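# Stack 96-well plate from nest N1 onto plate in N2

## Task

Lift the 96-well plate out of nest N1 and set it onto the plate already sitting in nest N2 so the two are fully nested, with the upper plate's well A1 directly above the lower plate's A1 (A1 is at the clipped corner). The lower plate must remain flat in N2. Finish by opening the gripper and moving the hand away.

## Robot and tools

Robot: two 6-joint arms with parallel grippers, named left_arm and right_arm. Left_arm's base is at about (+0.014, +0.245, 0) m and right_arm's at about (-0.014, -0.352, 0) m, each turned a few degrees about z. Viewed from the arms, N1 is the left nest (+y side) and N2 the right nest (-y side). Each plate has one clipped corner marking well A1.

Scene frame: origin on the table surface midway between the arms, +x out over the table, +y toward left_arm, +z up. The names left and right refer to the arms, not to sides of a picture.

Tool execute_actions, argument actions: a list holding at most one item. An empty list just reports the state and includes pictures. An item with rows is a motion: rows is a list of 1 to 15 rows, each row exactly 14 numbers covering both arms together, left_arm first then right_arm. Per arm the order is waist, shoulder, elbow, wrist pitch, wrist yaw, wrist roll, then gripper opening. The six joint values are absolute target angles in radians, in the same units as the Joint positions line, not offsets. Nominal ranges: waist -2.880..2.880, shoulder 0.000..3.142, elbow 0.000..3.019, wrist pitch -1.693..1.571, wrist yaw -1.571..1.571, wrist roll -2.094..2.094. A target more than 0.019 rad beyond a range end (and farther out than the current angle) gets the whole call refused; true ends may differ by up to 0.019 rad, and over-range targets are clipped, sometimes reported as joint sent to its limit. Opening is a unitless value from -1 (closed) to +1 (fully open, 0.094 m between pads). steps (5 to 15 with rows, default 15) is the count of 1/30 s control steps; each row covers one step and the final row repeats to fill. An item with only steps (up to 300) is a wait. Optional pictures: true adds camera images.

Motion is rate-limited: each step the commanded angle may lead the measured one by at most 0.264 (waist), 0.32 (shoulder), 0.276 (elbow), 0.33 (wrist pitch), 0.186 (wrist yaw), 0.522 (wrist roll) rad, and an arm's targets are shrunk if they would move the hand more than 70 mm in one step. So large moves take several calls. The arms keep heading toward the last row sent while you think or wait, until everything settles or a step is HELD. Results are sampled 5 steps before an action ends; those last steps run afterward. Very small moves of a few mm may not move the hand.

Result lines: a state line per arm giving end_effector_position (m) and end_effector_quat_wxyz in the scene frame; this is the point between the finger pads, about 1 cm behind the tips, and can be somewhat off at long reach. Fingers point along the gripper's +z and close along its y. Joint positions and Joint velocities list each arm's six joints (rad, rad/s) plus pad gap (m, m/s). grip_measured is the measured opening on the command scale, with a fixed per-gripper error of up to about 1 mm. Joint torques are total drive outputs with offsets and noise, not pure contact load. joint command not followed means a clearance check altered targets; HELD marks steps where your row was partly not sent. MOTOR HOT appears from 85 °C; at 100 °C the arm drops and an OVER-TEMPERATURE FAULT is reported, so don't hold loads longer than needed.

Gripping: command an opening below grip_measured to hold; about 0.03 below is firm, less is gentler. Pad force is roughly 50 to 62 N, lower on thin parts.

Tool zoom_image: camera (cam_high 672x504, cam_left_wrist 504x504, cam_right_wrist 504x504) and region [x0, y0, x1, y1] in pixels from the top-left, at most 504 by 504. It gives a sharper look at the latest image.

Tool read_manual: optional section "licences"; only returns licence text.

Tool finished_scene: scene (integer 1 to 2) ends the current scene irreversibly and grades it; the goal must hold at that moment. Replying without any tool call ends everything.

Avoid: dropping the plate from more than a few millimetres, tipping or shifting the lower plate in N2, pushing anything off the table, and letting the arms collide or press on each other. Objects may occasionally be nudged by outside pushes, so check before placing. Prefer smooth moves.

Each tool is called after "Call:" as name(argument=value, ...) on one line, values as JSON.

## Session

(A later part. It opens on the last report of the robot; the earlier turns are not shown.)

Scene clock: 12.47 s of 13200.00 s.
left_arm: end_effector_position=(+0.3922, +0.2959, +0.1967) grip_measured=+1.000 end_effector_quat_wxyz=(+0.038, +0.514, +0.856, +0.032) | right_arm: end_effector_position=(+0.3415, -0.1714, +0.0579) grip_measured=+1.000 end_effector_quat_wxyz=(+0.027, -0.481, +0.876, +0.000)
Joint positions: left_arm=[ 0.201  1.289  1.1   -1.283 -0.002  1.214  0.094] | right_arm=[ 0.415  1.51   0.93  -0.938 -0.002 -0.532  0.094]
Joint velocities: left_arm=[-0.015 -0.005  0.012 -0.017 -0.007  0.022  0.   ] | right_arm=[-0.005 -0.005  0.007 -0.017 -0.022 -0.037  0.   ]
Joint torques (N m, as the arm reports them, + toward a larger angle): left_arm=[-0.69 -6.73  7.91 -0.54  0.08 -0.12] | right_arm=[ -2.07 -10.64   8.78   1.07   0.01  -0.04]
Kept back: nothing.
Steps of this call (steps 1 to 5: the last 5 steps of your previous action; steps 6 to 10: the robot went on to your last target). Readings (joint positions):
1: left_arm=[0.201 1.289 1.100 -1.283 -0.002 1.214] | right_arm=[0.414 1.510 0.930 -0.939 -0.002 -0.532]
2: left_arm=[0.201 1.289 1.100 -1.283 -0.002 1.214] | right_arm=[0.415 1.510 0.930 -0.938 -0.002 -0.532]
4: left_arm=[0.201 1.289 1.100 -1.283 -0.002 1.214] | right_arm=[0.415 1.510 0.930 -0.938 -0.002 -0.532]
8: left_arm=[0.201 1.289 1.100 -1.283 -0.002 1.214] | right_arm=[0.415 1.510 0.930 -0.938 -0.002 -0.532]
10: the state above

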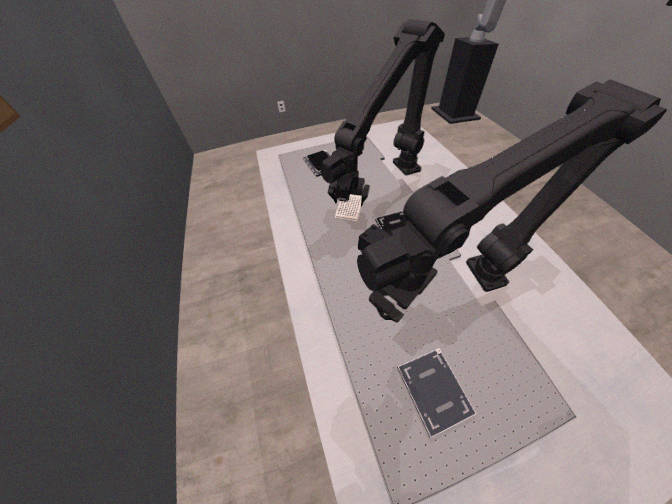

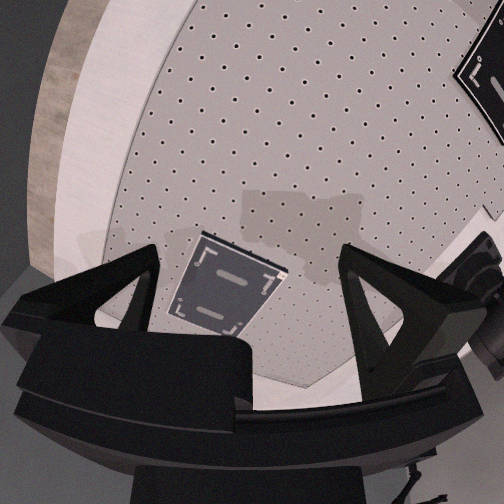

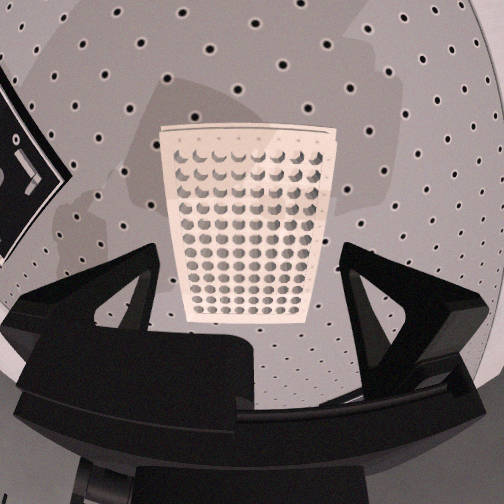

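Call:
execute_actions(actions=[{"rows":[[0.2,1.3,1.1,-1.3,0,1.2,1,0.399,1.555,0.917,-0.92,0,-0.54,1]]}], pictures=true)

Scene clock: 13.07 s of 13200.00 s.
left_arm: end_effector_position=(+0.3922, +0.2959, +0.1967) grip_measured=+1.000 end_effector_quat_wxyz=(+0.038, +0.514, +0.856, +0.032) | right_arm: end_effector_position=(+0.3351, -0.1789, +0.0401) grip_measured=+1.000 end_effector_quat_wxyz=(+0.005, -0.477, +0.879, +0.001)
Joint positions: left_arm=[ 0.201  1.289  1.1   -1.283 -0.002  1.214  0.094] | right_arm=[ 0.405  1.542  0.912 -0.931 -0.002 -0.532  0.094]
Joint velocities: left_arm=[-0.005  0.005  0.002  0.012  0.037  0.022  0.   ] | right_arm=[ 0.005 -0.024 -0.002 -0.017 -0.022 -0.007  0.   ]
Joint torques (N m, as the arm reports them, + toward a larger angle): left_arm=[-0.77 -6.77  7.9  -0.53  0.09 -0.11] | right_arm=[ -3.07 -10.54   8.13   0.88   0.02  -0.04]
Steps of this call (steps 1 to 8: the robot went on to your last target; steps 9 to 18: the first 10 steps of this action). Readings (joint positions):
9: left_arm=[0.201 1.289 1.100 -1.283 -0.002 1.214] | right_arm=[0.414 1.512 0.928 -0.936 -0.002 -0.532]
10: left_arm=[0.201 1.289 1.100 -1.283 -0.002 1.214] | right_arm=[0.413 1.514 0.927 -0.933 -0.002 -0.532]
12: left_arm=[0.201 1.289 1.100 -1.283 -0.002 1.214] | right_arm=[0.410 1.525 0.921 -0.931 -0.002 -0.532]
16: left_arm=[0.201 1.289 1.100 -1.283 -0.002 1.214] | right_arm=[0.405 1.541 0.913 -0.931 -0.002 -0.532]
18: the state above

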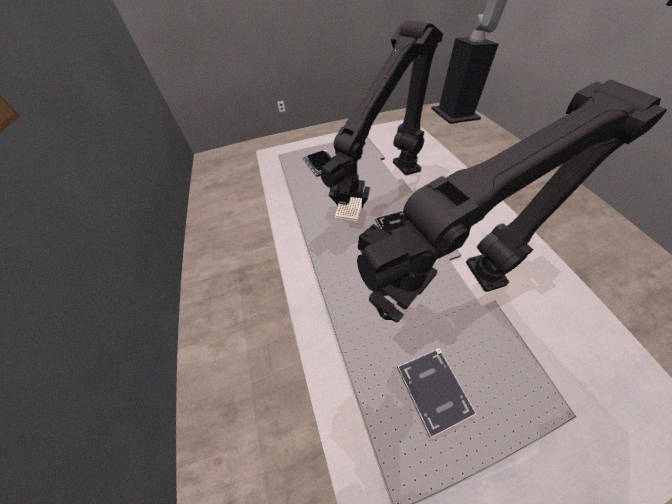

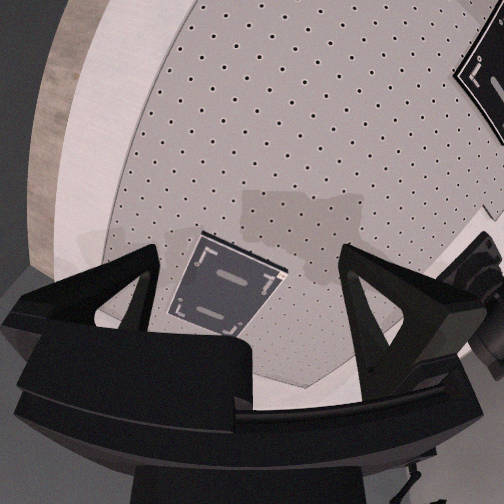

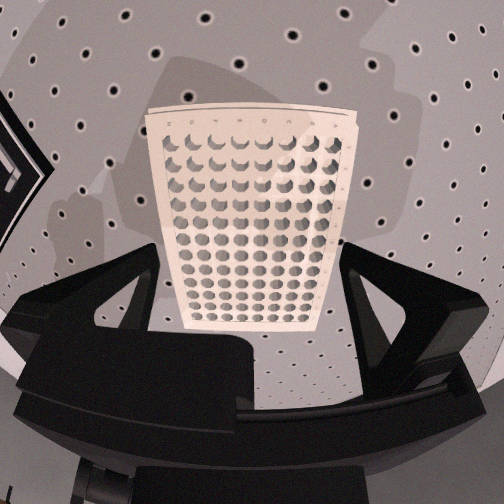

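Call:
execute_actions(actions=[{"rows":[[0.2,1.3,1.1,-1.3,0,1.2,1,0.402,1.582,0.93,-0.903,0,-0.535,1]]}])

Call:
execute_actions(actions=[{"rows":[[0.2,1.3,1.1,-1.3,0,1.2,1,0.402,1.575,0.93,-0.903,0,-0.535,0.84],[0.2,1.3,1.1,-1.3,0,1.2,1,0.402,1.575,0.93,-0.903,0,-0.535,0.8],[0.2,1.3,1.1,-1.3,0,1.2,1,0.402,1.575,0.93,-0.903,0,-0.535,0.71]]}], pictures=true)

Scene clock: 14.17 s of 13200.00 s.
left_arm: end_effector_position=(+0.3922, +0.2959, +0.1967) grip_measured=+1.000 end_effector_quat_wxyz=(+0.038, +0.514, +0.856, +0.032) | right_arm: end_effector_position=(+0.3373, -0.1778, +0.0319) grip_measured=+1.000 end_effector_quat_wxyz=(+0.003, -0.477, +0.879, +0.001)
Joint positions: left_arm=[ 0.201  1.289  1.1   -1.283 -0.002  1.214  0.094] | right_arm=[ 0.405  1.565  0.912 -0.912 -0.001 -0.532  0.094]
Joint velocities: left_arm=[-0.005 -0.005  0.007 -0.012 -0.007  0.007  0.   ] | right_arm=[-0.015 -0.015 -0.017 -0.002  0.037  0.007  0.   ]
Joint torques (N m, as the arm reports them, + toward a larger angle): left_arm=[-0.79 -6.77  7.91 -0.53  0.08 -0.11] | right_arm=[ -2.43 -10.51   9.26   0.93   0.02   0.  ]
Steps of this call (steps 1 to 5: the last 5 steps of your previous action; steps 6 to 15: the robot went on to your last target; steps 16 to 23: nothing new was sent; steps 24 to 33: the first 10 steps of this action). Readings (joint positions):
24: left_arm=[0.201 1.289 1.100 -1.283 -0.002 1.214] | right_arm=[0.405 1.544 0.912 -0.927 -0.002 -0.532]
25: left_arm=[0.201 1.289 1.100 -1.283 -0.002 1.214] | right_arm=[0.405 1.547 0.912 -0.922 -0.002 -0.532]
27: left_arm=[0.201 1.289 1.100 -1.283 -0.002 1.214] | right_arm=[0.405 1.555 0.912 -0.916 -0.002 -0.532]
31: left_arm=[0.201 1.289 1.100 -1.283 -0.002 1.214] | right_arm=[0.405 1.565 0.912 -0.913 -0.001 -0.532]
33: the state above

Scene clock: 14.67 s of 13200.00 s.
left_arm: end_effector_position=(+0.3922, +0.2959, +0.1967) grip_measured=+1.000 end_effector_quat_wxyz=(+0.038, +0.514, +0.856, +0.032) | right_arm: end_effector_position=(+0.3373, -0.1778, +0.0319) grip_measured=+0.754 end_effector_quat_wxyz=(+0.003, -0.477, +0.879, +0.001)
Joint positions: left_arm=[ 0.201  1.289  1.1   -1.283 -0.002  1.214  0.094] | right_arm=[ 0.405  1.565  0.912 -0.912 -0.001 -0.532  0.082]
Joint velocities: left_arm=[-0.015 -0.005 -0.002  0.002 -0.022  0.051  0.   ] | right_arm=[ 0.005 -0.005 -0.022 -0.002  0.022 -0.007  0.   ]
Joint torques (N m, as the arm reports them, + toward a larger angle): left_arm=[-0.72 -6.79  7.92 -0.54  0.09 -0.11] | right_arm=[ -2.07 -10.68   9.34   0.86  -0.01   0.  ]
Steps of this call (steps 1 to 5: the last 5 steps of your previous action; steps 6 to 15: the first 10 steps of this action). Readings (joint positions):
6: left_arm=[0.201 1.289 1.100 -1.283 -0.002 1.214] | right_arm=[0.405 1.565 0.912 -0.912 -0.001 -0.532]
7: left_arm=[0.201 1.289 1.100 -1.283 -0.002 1.214] | right_arm=[0.405 1.565 0.912 -0.912 -0.001 -0.532]
9: left_arm=[0.201 1.289 1.100 -1.283 -0.002 1.214] | right_arm=[0.405 1.565 0.912 -0.912 -0.001 -0.532]
13: left_arm=[0.201 1.289 1.100 -1.283 -0.002 1.214] | right_arm=[0.405 1.565 0.912 -0.912 -0.001 -0.532]
15: the state above

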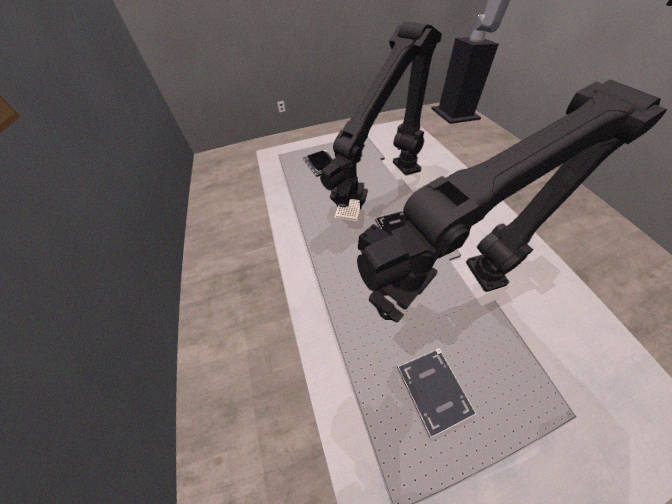

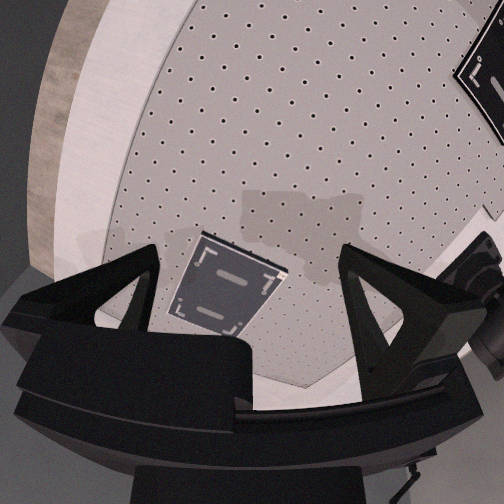

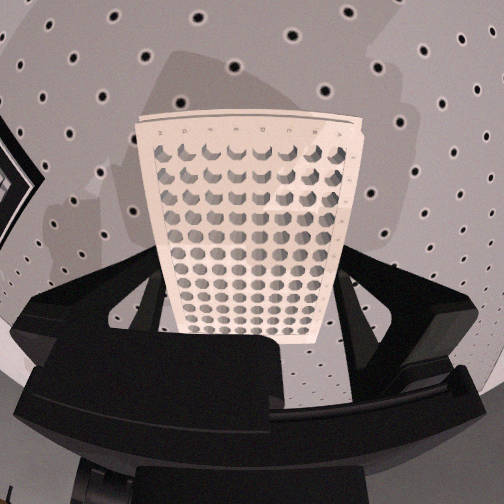

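Call:
execute_actions(actions=[{"rows":[[0.2,1.3,1.1,-1.3,0,1.2,1,0.402,1.48,0.945,-0.95,0,-0.535,0.71]],"steps":10}])

Call:
execute_actions(actions=[{"rows":[[0.2,1.3,1.1,-1.3,0,1.2,1,0.05,1.42,0.993,-1.03,0,0.4,0.71]],"steps":12}])

Call:
execute_actions(actions=[{"rows":[[0.2,1.3,1.1,-1.3,0,1.2,1,-0.444,1.42,0.993,-1.03,0,1.059,0.71]]}])

Call:
execute_actions(actions=[{"rows":[[0.2,1.3,1.1,-1.3,0,1.2,1,-0.444,1.5,0.993,-0.986,0,1.059,0.71]]}])

Call:
execute_actions(actions=[{"rows":[[0.2,1.3,1.1,-1.3,0,1.2,1,-0.444,1.53,0.993,-0.986,0,1.059,0.71]]}], pictures=true)

Call:
zoom_image(camera="cam_right_wrist", region=[100,50,400,250])

Scene clock: 15.17 s of 13200.00 s.
left_arm: end_effector_position=(+0.3922, +0.2959, +0.1967) grip_measured=+1.000 end_effector_quat_wxyz=(+0.038, +0.514, +0.856, +0.032) | right_arm: end_effector_position=(+0.3349, -0.1790, +0.0483) grip_measured=+0.754 end_effector_quat_wxyz=(+0.012, -0.477, +0.879, +0.000)
Joint positions: left_arm=[ 0.201  1.289  1.1   -1.283 -0.002  1.214  0.094] | right_arm=[ 0.405  1.52   0.912 -0.939 -0.001 -0.532  0.082]
Joint velocities: left_arm=[-0.015 -0.005  0.002 -0.002  0.007 -0.051  0.   ] | right_arm=[-0.005 -0.337  0.002 -0.042  0.022  0.051  0.   ]
Joint torques (N m, as the arm reports them, + toward a larger angle): left_arm=[-0.72 -6.77  7.92 -0.55  0.09 -0.11] | right_arm=[ -2.84 -13.3   11.02   0.16   0.02   0.01]
Steps of this call (steps 1 to 5: the last 5 steps of your previous action; steps 6 to 10: the robot went on to your last target; steps 11 to 15: the first 5 steps of this action). Readings (joint positions):
11: left_arm=[0.201 1.289 1.100 -1.283 -0.002 1.214] | right_arm=[0.405 1.561 0.912 -0.918 -0.001 -0.532]
12: left_arm=[0.201 1.289 1.100 -1.283 -0.002 1.214] | right_arm=[0.405 1.554 0.912 -0.927 -0.001 -0.532]
14: left_arm=[0.201 1.289 1.100 -1.283 -0.002 1.214] | right_arm=[0.405 1.532 0.912 -0.938 -0.001 -0.532]
15: the state above

Scene clock: 15.57 s of 13200.00 s.
left_arm: end_effector_position=(+0.3922, +0.2959, +0.1967) grip_measured=+1.000 end_effector_quat_wxyz=(+0.038, +0.514, +0.856, +0.032) | right_arm: end_effector_position=(+0.3622, -0.2793, +0.0680) grip_measured=+0.755 end_effector_quat_wxyz=(+0.007, -0.135, +0.991, +0.003)
Joint positions: left_arm=[ 0.201  1.289  1.1   -1.283 -0.002  1.214  0.094] | right_arm=[ 0.134  1.479  0.927 -1.005 -0.005 -0.08   0.082]
Joint velocities: left_arm=[-0.015 -0.005 -0.022 -0.012 -0.051 -0.022  0.   ] | right_arm=[-1.509 -0.112  0.178 -0.208  0.11   2.674 -0.001]
Joint torques (N m, as the arm reports them, + toward a larger angle): left_arm=[-0.73 -6.75  7.91 -0.54  0.09 -0.12] | right_arm=[ -1.42 -15.33  13.07   0.27   0.14   0.06]
Steps of this call (steps 1 to 5: the last 5 steps of your previous action; steps 6 to 12: the first 7 steps of this action). Readings (joint positions):
6: left_arm=[0.201 1.289 1.100 -1.283 -0.002 1.214] | right_arm=[0.394 1.494 0.913 -0.950 -0.006 -0.484]
7: left_arm=[0.201 1.289 1.100 -1.283 -0.002 1.214] | right_arm=[0.371 1.493 0.914 -0.964 -0.007 -0.426]
9: left_arm=[0.201 1.289 1.100 -1.283 -0.002 1.214] | right_arm=[0.289 1.488 0.916 -0.984 -0.007 -0.310]
12: the state above

Scene clock: 16.07 s of 13200.00 s.
left_arm: end_effector_position=(+0.3922, +0.2959, +0.1967) grip_measured=+1.000 end_effector_quat_wxyz=(+0.038, +0.514, +0.856, +0.032) | right_arm: end_effector_position=(+0.3485, -0.5064, +0.0909) grip_measured=+0.755 end_effector_quat_wxyz=(+0.033, +0.589, +0.808, +0.006)
Joint positions: left_arm=[ 0.201  1.289  1.1   -1.283 -0.002  1.214  0.094] | right_arm=[-0.455  1.441  0.954 -1.018  0.003  0.861  0.082]
Joint velocities: left_arm=[-0.005 -0.015 -0.007  0.002 -0.007  0.007  0.   ] | right_arm=[-1.118 -0.015 -0.007 -0.007  0.066  1.341  0.   ]
Joint torques (N m, as the arm reports them, + toward a larger angle): left_arm=[-0.73 -6.77  7.91 -0.54  0.09 -0.11] | right_arm=[  3.43 -12.43  12.21   0.09  -0.19   0.04]
Steps of this call (steps 1 to 5: the last 5 steps of your previous action; steps 6 to 15: the first 10 steps of this action). Readings (joint positions):
6: left_arm=[0.201 1.289 1.100 -1.283 -0.002 1.214] | right_arm=[-0.009 1.443 0.954 -1.018 -0.004 0.297]
7: left_arm=[0.201 1.289 1.100 -1.283 -0.002 1.214] | right_arm=[-0.033 1.441 0.954 -1.018 -0.006 0.361]
9: left_arm=[0.201 1.289 1.100 -1.283 -0.002 1.214] | right_arm=[-0.121 1.441 0.954 -1.018 -0.007 0.488]
13: left_arm=[0.201 1.289 1.100 -1.283 -0.002 1.214] | right_arm=[-0.356 1.441 0.954 -1.018 -0.004 0.753]
15: the state above

Scene clock: 16.57 s of 13200.00 s.
left_arm: end_effector_position=(+0.3922, +0.2959, +0.1967) grip_measured=+1.000 end_effector_quat_wxyz=(+0.038, +0.514, +0.856, +0.032) | right_arm: end_effector_position=(+0.3539, -0.5016, +0.0723) grip_measured=+0.755 end_effector_quat_wxyz=(+0.018, +0.653, +0.757, +0.005)
Joint positions: left_arm=[ 0.201  1.289  1.1   -1.283 -0.002  1.214  0.094] | right_arm=[-0.439  1.493  0.956 -0.997  0.002  1.041  0.082]
Joint velocities: left_arm=[ 0.005 -0.015 -0.002  0.007 -0.007 -0.022  0.   ] | right_arm=[-0.015 -0.015 -0.032  0.017  0.037  0.022 -0.001]
Joint torques (N m, as the arm reports them, + toward a larger angle): left_arm=[-0.69 -6.79  7.92 -0.52  0.09 -0.11] | right_arm=[ -2.39 -11.36  11.78   0.95  -0.02   0.12]
Steps of this call (steps 1 to 5: the last 5 steps of your previous action; steps 6 to 15: the first 10 steps of this action). Readings (joint positions):
6: left_arm=[0.201 1.289 1.100 -1.283 -0.002 1.214] | right_arm=[-0.472 1.444 0.954 -1.017 0.005 1.001]
7: left_arm=[0.201 1.289 1.100 -1.283 -0.002 1.214] | right_arm=[-0.461 1.450 0.955 -1.010 0.004 1.010]
9: left_arm=[0.201 1.289 1.100 -1.283 -0.002 1.214] | right_arm=[-0.444 1.468 0.956 -1.000 0.002 1.023]
13: left_arm=[0.201 1.289 1.100 -1.283 -0.002 1.214] | right_arm=[-0.439 1.492 0.956 -0.997 0.002 1.038]
15: the state above

Scene clock: 17.07 s of 13200.00 s.
left_arm: end_effector_position=(+0.3922, +0.2959, +0.1967) grip_measured=+1.000 end_effector_quat_wxyz=(+0.038, +0.514, +0.856, +0.032) | right_arm: end_effector_position=(+0.3528, -0.5012, +0.0635) grip_measured=+0.755 end_effector_quat_wxyz=(+0.007, +0.656, +0.755, +0.001)
Joint positions: left_arm=[ 0.201  1.289  1.1   -1.283 -0.002  1.214  0.094] | right_arm=[-0.439  1.516  0.956 -0.996  0.002  1.047  0.082]
Joint velocities: left_arm=[-0.005 -0.015 -0.012 -0.002 -0.022 -0.022  0.   ] | right_arm=[-0.024  0.024 -0.022 -0.017 -0.022 -0.007 -0.001]
Joint torques (N m, as the arm reports them, + toward a larger angle): left_arm=[-0.74 -6.73  7.91 -0.53  0.09 -0.11] | right_arm=[ -2.31 -10.12  11.78   0.88  -0.02   0.1 ]
Steps of this call (steps 1 to 5: the last 5 steps of your previous action; steps 6 to 15: the first 10 steps of this action). Readings (joint positions):
6: left_arm=[0.201 1.289 1.100 -1.283 -0.002 1.214] | right_arm=[-0.439 1.495 0.956 -0.997 0.002 1.046]
7: left_arm=[0.201 1.289 1.100 -1.283 -0.002 1.214] | right_arm=[-0.439 1.497 0.956 -0.996 0.002 1.046]
9: left_arm=[0.201 1.289 1.100 -1.283 -0.002 1.214] | right_arm=[-0.439 1.505 0.956 -0.996 0.002 1.047]
13: left_arm=[0.201 1.289 1.100 -1.283 -0.002 1.214] | right_arm=[-0.439 1.516 0.956 -0.996 0.002 1.047]
15: the state above

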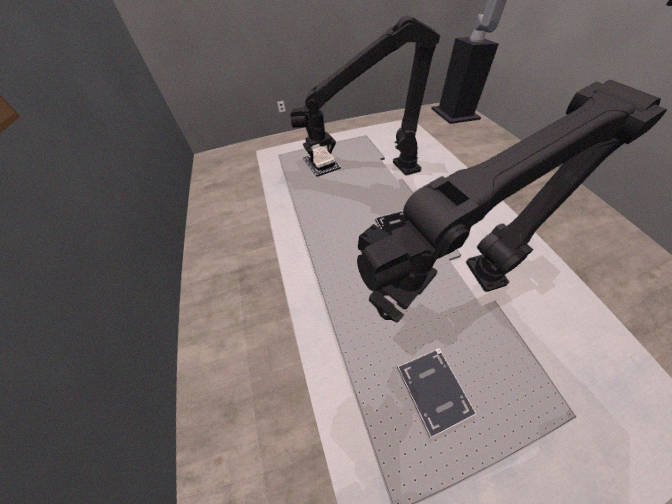

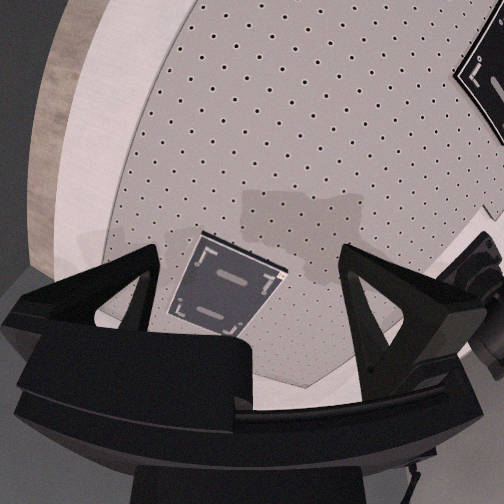

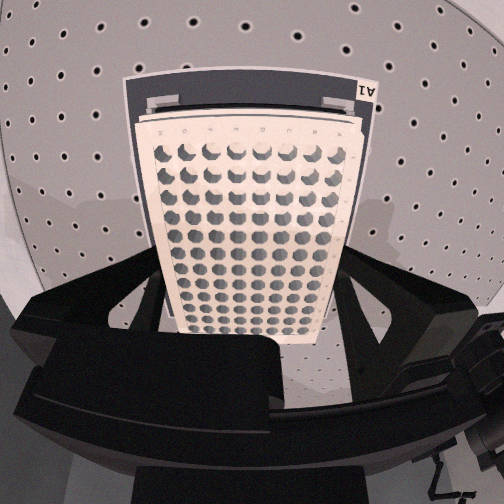

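Region (100, 50, 400, 250) of cam_right_wrist's 504x504 image, scaled by 1.680, with more detail than that image has.

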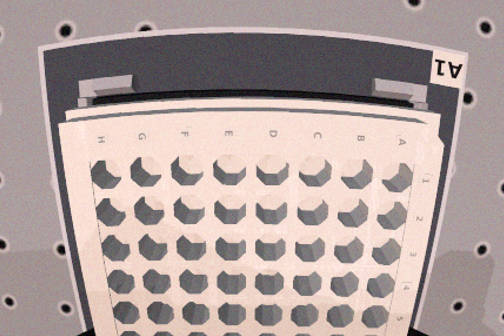

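Call:
execute_actions(actions=[{"rows":[[0.2,1.3,1.1,-1.3,0,1.2,1,-0.444,1.549,0.985,-0.978,0,1.05,0.71]]}], pictures=true)

Call:
zoom_image(camera="cam_right_wrist", region=[100,50,400,250])

Scene clock: 17.57 s of 13200.00 s.
left_arm: end_effector_position=(+0.3922, +0.2959, +0.1967) grip_measured=+1.000 end_effector_quat_wxyz=(+0.038, +0.514, +0.856, +0.032) | right_arm: end_effector_position=(+0.3538, -0.5015, +0.0579) grip_measured=+0.755 end_effector_quat_wxyz=(+0.004, +0.656, +0.755, +0.000)
Joint positions: left_arm=[ 0.201  1.289  1.1   -1.283 -0.002  1.214  0.094] | right_arm=[-0.439  1.531  0.956 -0.988  0.002  1.048  0.082]
Joint velocities: left_arm=[-0.005 -0.005 -0.007  0.017  0.037  0.022  0.   ] | right_arm=[-0.005 -0.005 -0.017 -0.027 -0.007  0.022  0.   ]
Joint torques (N m, as the arm reports them, + toward a larger angle): left_arm=[-0.75 -6.75  7.91 -0.54  0.08 -0.11] | right_arm=[-2.75 -9.82 10.7   0.83  0.01  0.05]
Steps of this call (steps 1 to 5: the last 5 steps of your previous action; steps 6 to 15: the first 10 steps of this action). Readings (joint positions):
6: left_arm=[0.201 1.289 1.100 -1.283 -0.002 1.214] | right_arm=[-0.439 1.517 0.956 -0.995 0.002 1.048]
7: left_arm=[0.201 1.289 1.100 -1.283 -0.002 1.214] | right_arm=[-0.439 1.520 0.956 -0.992 0.002 1.048]
9: left_arm=[0.201 1.289 1.100 -1.283 -0.002 1.214] | right_arm=[-0.439 1.526 0.956 -0.990 0.002 1.048]
13: left_arm=[0.201 1.289 1.100 -1.283 -0.002 1.214] | right_arm=[-0.439 1.531 0.956 -0.988 0.002 1.048]
15: the state above

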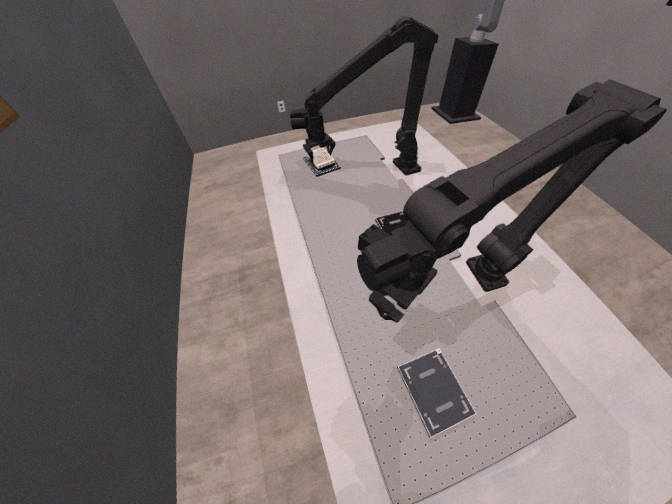

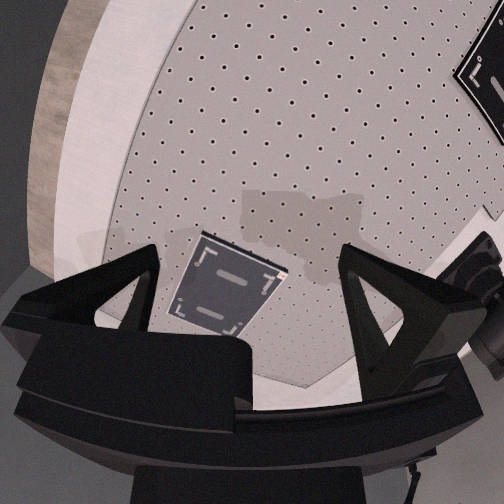

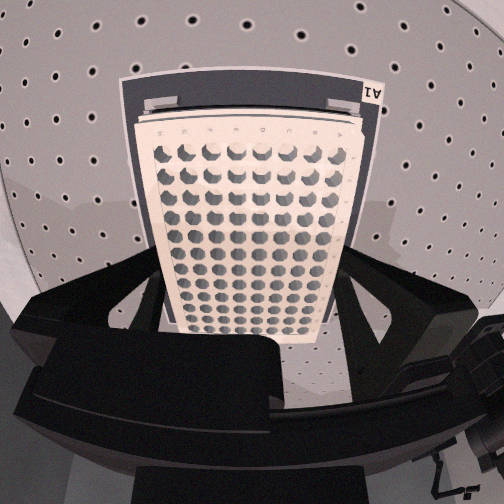

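Region (100, 50, 400, 250) of cam_right_wrist's 504x504 image, scaled by 1.680, with more detail than that image has.

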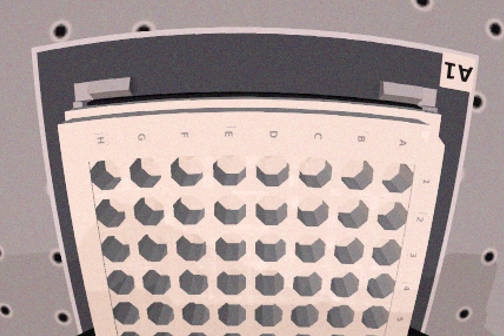

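Call:
execute_actions(actions=[{"rows":[[0.2,1.3,1.1,-1.3,0,1.2,1,-0.44,1.545,0.985,-0.988,0,1.064,0.71],[0.2,1.3,1.1,-1.3,0,1.2,1,-0.44,1.545,0.985,-0.988,0,1.064,0.71],[0.2,1.3,1.1,-1.3,0,1.2,1,-0.44,1.545,0.985,-0.988,0,1.064,0.71],[0.2,1.3,1.1,-1.3,0,1.2,1,-0.44,1.565,0.98,-0.988,0,1.064,0.71]]}], pictures=true)

Call:
zoom_image(camera="cam_right_wrist", region=[100,50,400,250])

Scene clock: 18.07 s of 13200.00 s.
left_arm: end_effector_position=(+0.3922, +0.2959, +0.1967) grip_measured=+1.000 end_effector_quat_wxyz=(+0.038, +0.514, +0.856, +0.032) | right_arm: end_effector_position=(+0.3537, -0.5015, +0.0576) grip_measured=+0.755 end_effector_quat_wxyz=(+0.004, +0.656, +0.755, +0.000)
Joint positions: left_arm=[ 0.201  1.289  1.1   -1.283 -0.002  1.214  0.094] | right_arm=[-0.439  1.532  0.956 -0.988  0.002  1.048  0.082]
Joint velocities: left_arm=[-0.005  0.005 -0.007 -0.007  0.022 -0.051  0.   ] | right_arm=[-0.005 -0.005  0.007  0.007 -0.022 -0.051 -0.   ]
Joint torques (N m, as the arm reports them, + toward a larger angle): left_arm=[-0.74 -6.77  7.9  -0.54  0.09 -0.11] | right_arm=[-2.33 -8.58 10.34  0.43  0.01  0.15]
Steps of this call (steps 1 to 5: the last 5 steps of your previous action; steps 6 to 15: the first 10 steps of this action). Readings (joint positions):
6: left_arm=[0.201 1.289 1.100 -1.283 -0.002 1.214] | right_arm=[-0.439 1.531 0.956 -0.988 0.002 1.048]
7: left_arm=[0.201 1.289 1.100 -1.283 -0.002 1.214] | right_arm=[-0.439 1.531 0.956 -0.988 0.002 1.048]
9: left_arm=[0.201 1.289 1.100 -1.283 -0.002 1.214] | right_arm=[-0.439 1.532 0.956 -0.988 0.002 1.048]
13: left_arm=[0.201 1.289 1.100 -1.283 -0.002 1.214] | right_arm=[-0.439 1.532 0.956 -0.988 0.002 1.048]
15: the state above

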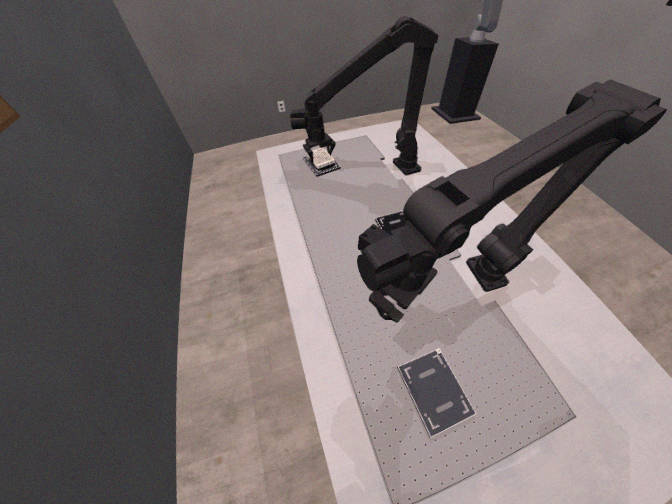

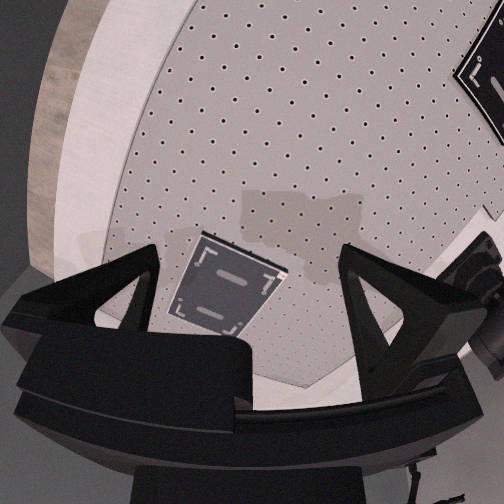

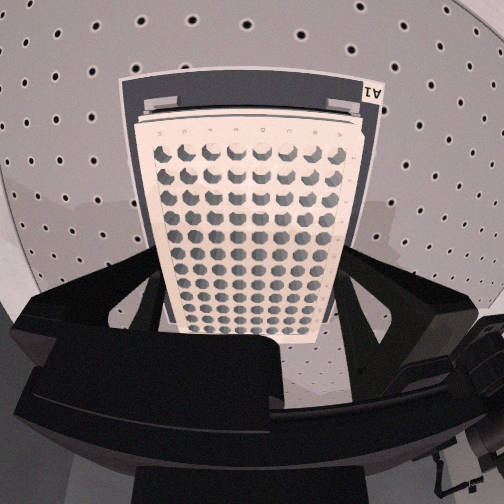

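Region (100, 50, 400, 250) of cam_right_wrist's 504x504 image, scaled by 1.680, with more detail than that image has.

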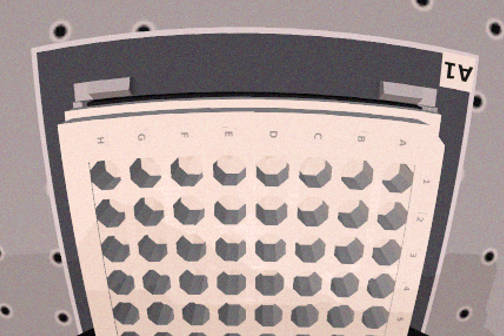

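Call:
execute_actions(actions=[{"rows":[[0.2,1.3,1.1,-1.3,0,1.2,1,-0.44,1.538,0.975,-1.004,0,1.068,0.71]]}])

Call:
execute_actions(actions=[{"rows":[[0.2,1.3,1.1,-1.3,0,1.2,1,-0.44,1.568,0.975,-0.992,0,1.05,0.71]]}], pictures=true)

Call:
zoom_image(camera="cam_right_wrist", region=[100,50,400,250])

Scene clock: 18.60 s of 13200.00 s.
left_arm: end_effector_position=(+0.3922, +0.2959, +0.1967) grip_measured=+1.000 end_effector_quat_wxyz=(+0.038, +0.514, +0.856, +0.032) | right_arm: end_effector_position=(+0.3532, -0.5013, +0.0576) grip_measured=+0.755 end_effector_quat_wxyz=(+0.002, +0.658, +0.753, -0.000)
Joint positions: left_arm=[ 0.201  1.289  1.1   -1.283 -0.002  1.214  0.094] | right_arm=[-0.439  1.532  0.956 -0.99   0.002  1.053  0.082]
Joint velocities: left_arm=[-0.005 -0.005 -0.002 -0.007 -0.022  0.007  0.   ] | right_arm=[-0.005  0.005 -0.012  0.012 -0.051 -0.007  0.   ]
Joint torques (N m, as the arm reports them, + toward a larger angle): left_arm=[-0.73 -6.72  7.93 -0.55  0.09 -0.11] | right_arm=[ -1.87 -11.13   9.86  -0.12   0.03   0.15]
Steps of this call (steps 1 to 5: the last 5 steps of your previous action; step 6: the robot went on to your last target; steps 7 to 16: the first 10 steps of this action). Readings (joint positions):
7: left_arm=[0.201 1.289 1.100 -1.283 -0.002 1.214] | right_arm=[-0.439 1.532 0.956 -0.989 0.002 1.049]
8: left_arm=[0.201 1.289 1.100 -1.283 -0.002 1.214] | right_arm=[-0.439 1.532 0.956 -0.989 0.002 1.050]
10: left_arm=[0.201 1.289 1.100 -1.283 -0.002 1.214] | right_arm=[-0.439 1.532 0.956 -0.990 0.002 1.051]
14: left_arm=[0.201 1.289 1.100 -1.283 -0.002 1.214] | right_arm=[-0.439 1.532 0.956 -0.990 0.002 1.052]
16: the state above

Scene clock: 19.10 s of 13200.00 s.
left_arm: end_effector_position=(+0.3922, +0.2959, +0.1967) grip_measured=+1.000 end_effector_quat_wxyz=(+0.038, +0.514, +0.856, +0.032) | right_arm: end_effector_position=(+0.3532, -0.5013, +0.0575) grip_measured=+0.755 end_effector_quat_wxyz=(+0.002, +0.658, +0.753, -0.000)
Joint positions: left_arm=[ 0.201  1.289  1.1   -1.283 -0.002  1.214  0.094] | right_arm=[-0.439  1.532  0.956 -0.99   0.002  1.053  0.082]
Joint velocities: left_arm=[-0.005 -0.024  0.017 -0.002  0.022  0.051  0.   ] | right_arm=[-0.005 -0.005 -0.017 -0.022  0.022 -0.022 -0.001]
Joint torques (N m, as the arm reports them, + toward a larger angle): left_arm=[-0.72 -6.76  7.91 -0.53  0.08 -0.11] | right_arm=[-2.15 -8.43  9.86  0.39  0.01  0.01]
Steps of this call (steps 1 to 5: the last 5 steps of your previous action; steps 6 to 15: the first 10 steps of this action). Readings (joint positions):
6: left_arm=[0.201 1.289 1.100 -1.283 -0.002 1.214] | right_arm=[-0.439 1.532 0.956 -0.990 0.002 1.053]
7: left_arm=[0.201 1.289 1.100 -1.283 -0.002 1.214] | right_arm=[-0.439 1.532 0.956 -0.990 0.002 1.053]
9: left_arm=[0.201 1.289 1.100 -1.283 -0.002 1.214] | right_arm=[-0.439 1.532 0.956 -0.990 0.002 1.053]
13: left_arm=[0.201 1.289 1.100 -1.283 -0.002 1.214] | right_arm=[-0.439 1.532 0.956 -0.990 0.002 1.053]
15: the state above

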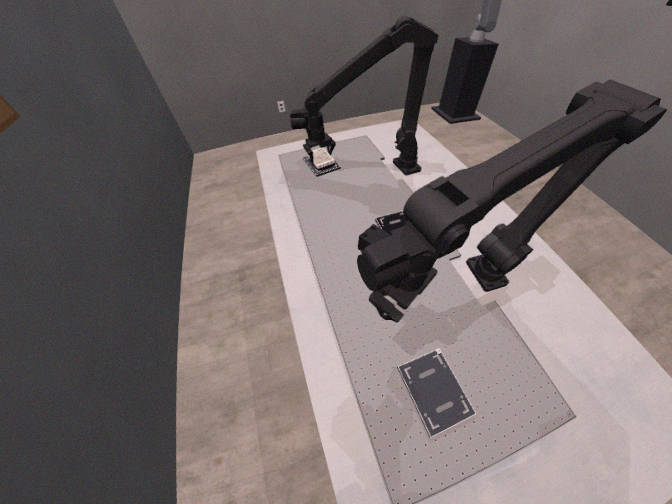

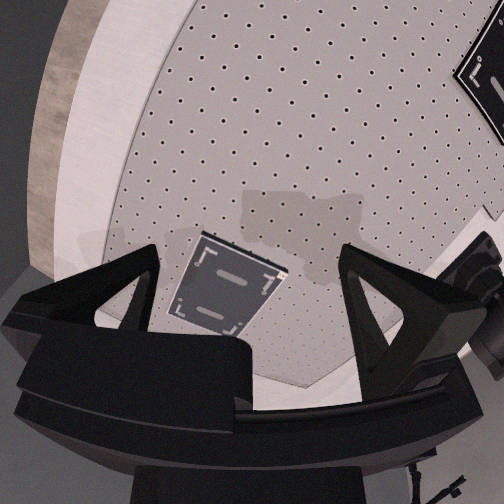

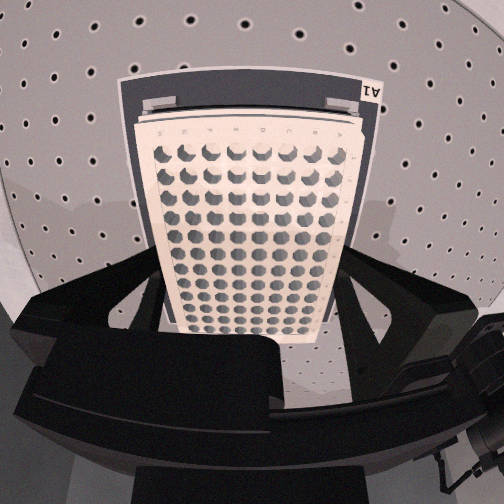

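Region (100, 50, 400, 250) of cam_right_wrist's 504x504 image, scaled by 1.680, with more detail than that image has.

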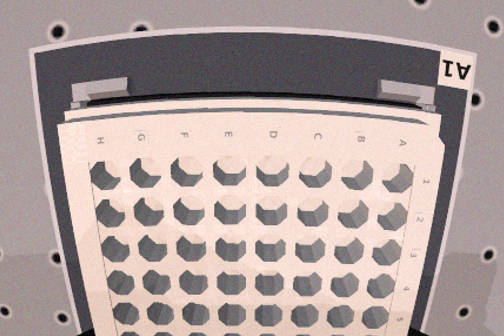

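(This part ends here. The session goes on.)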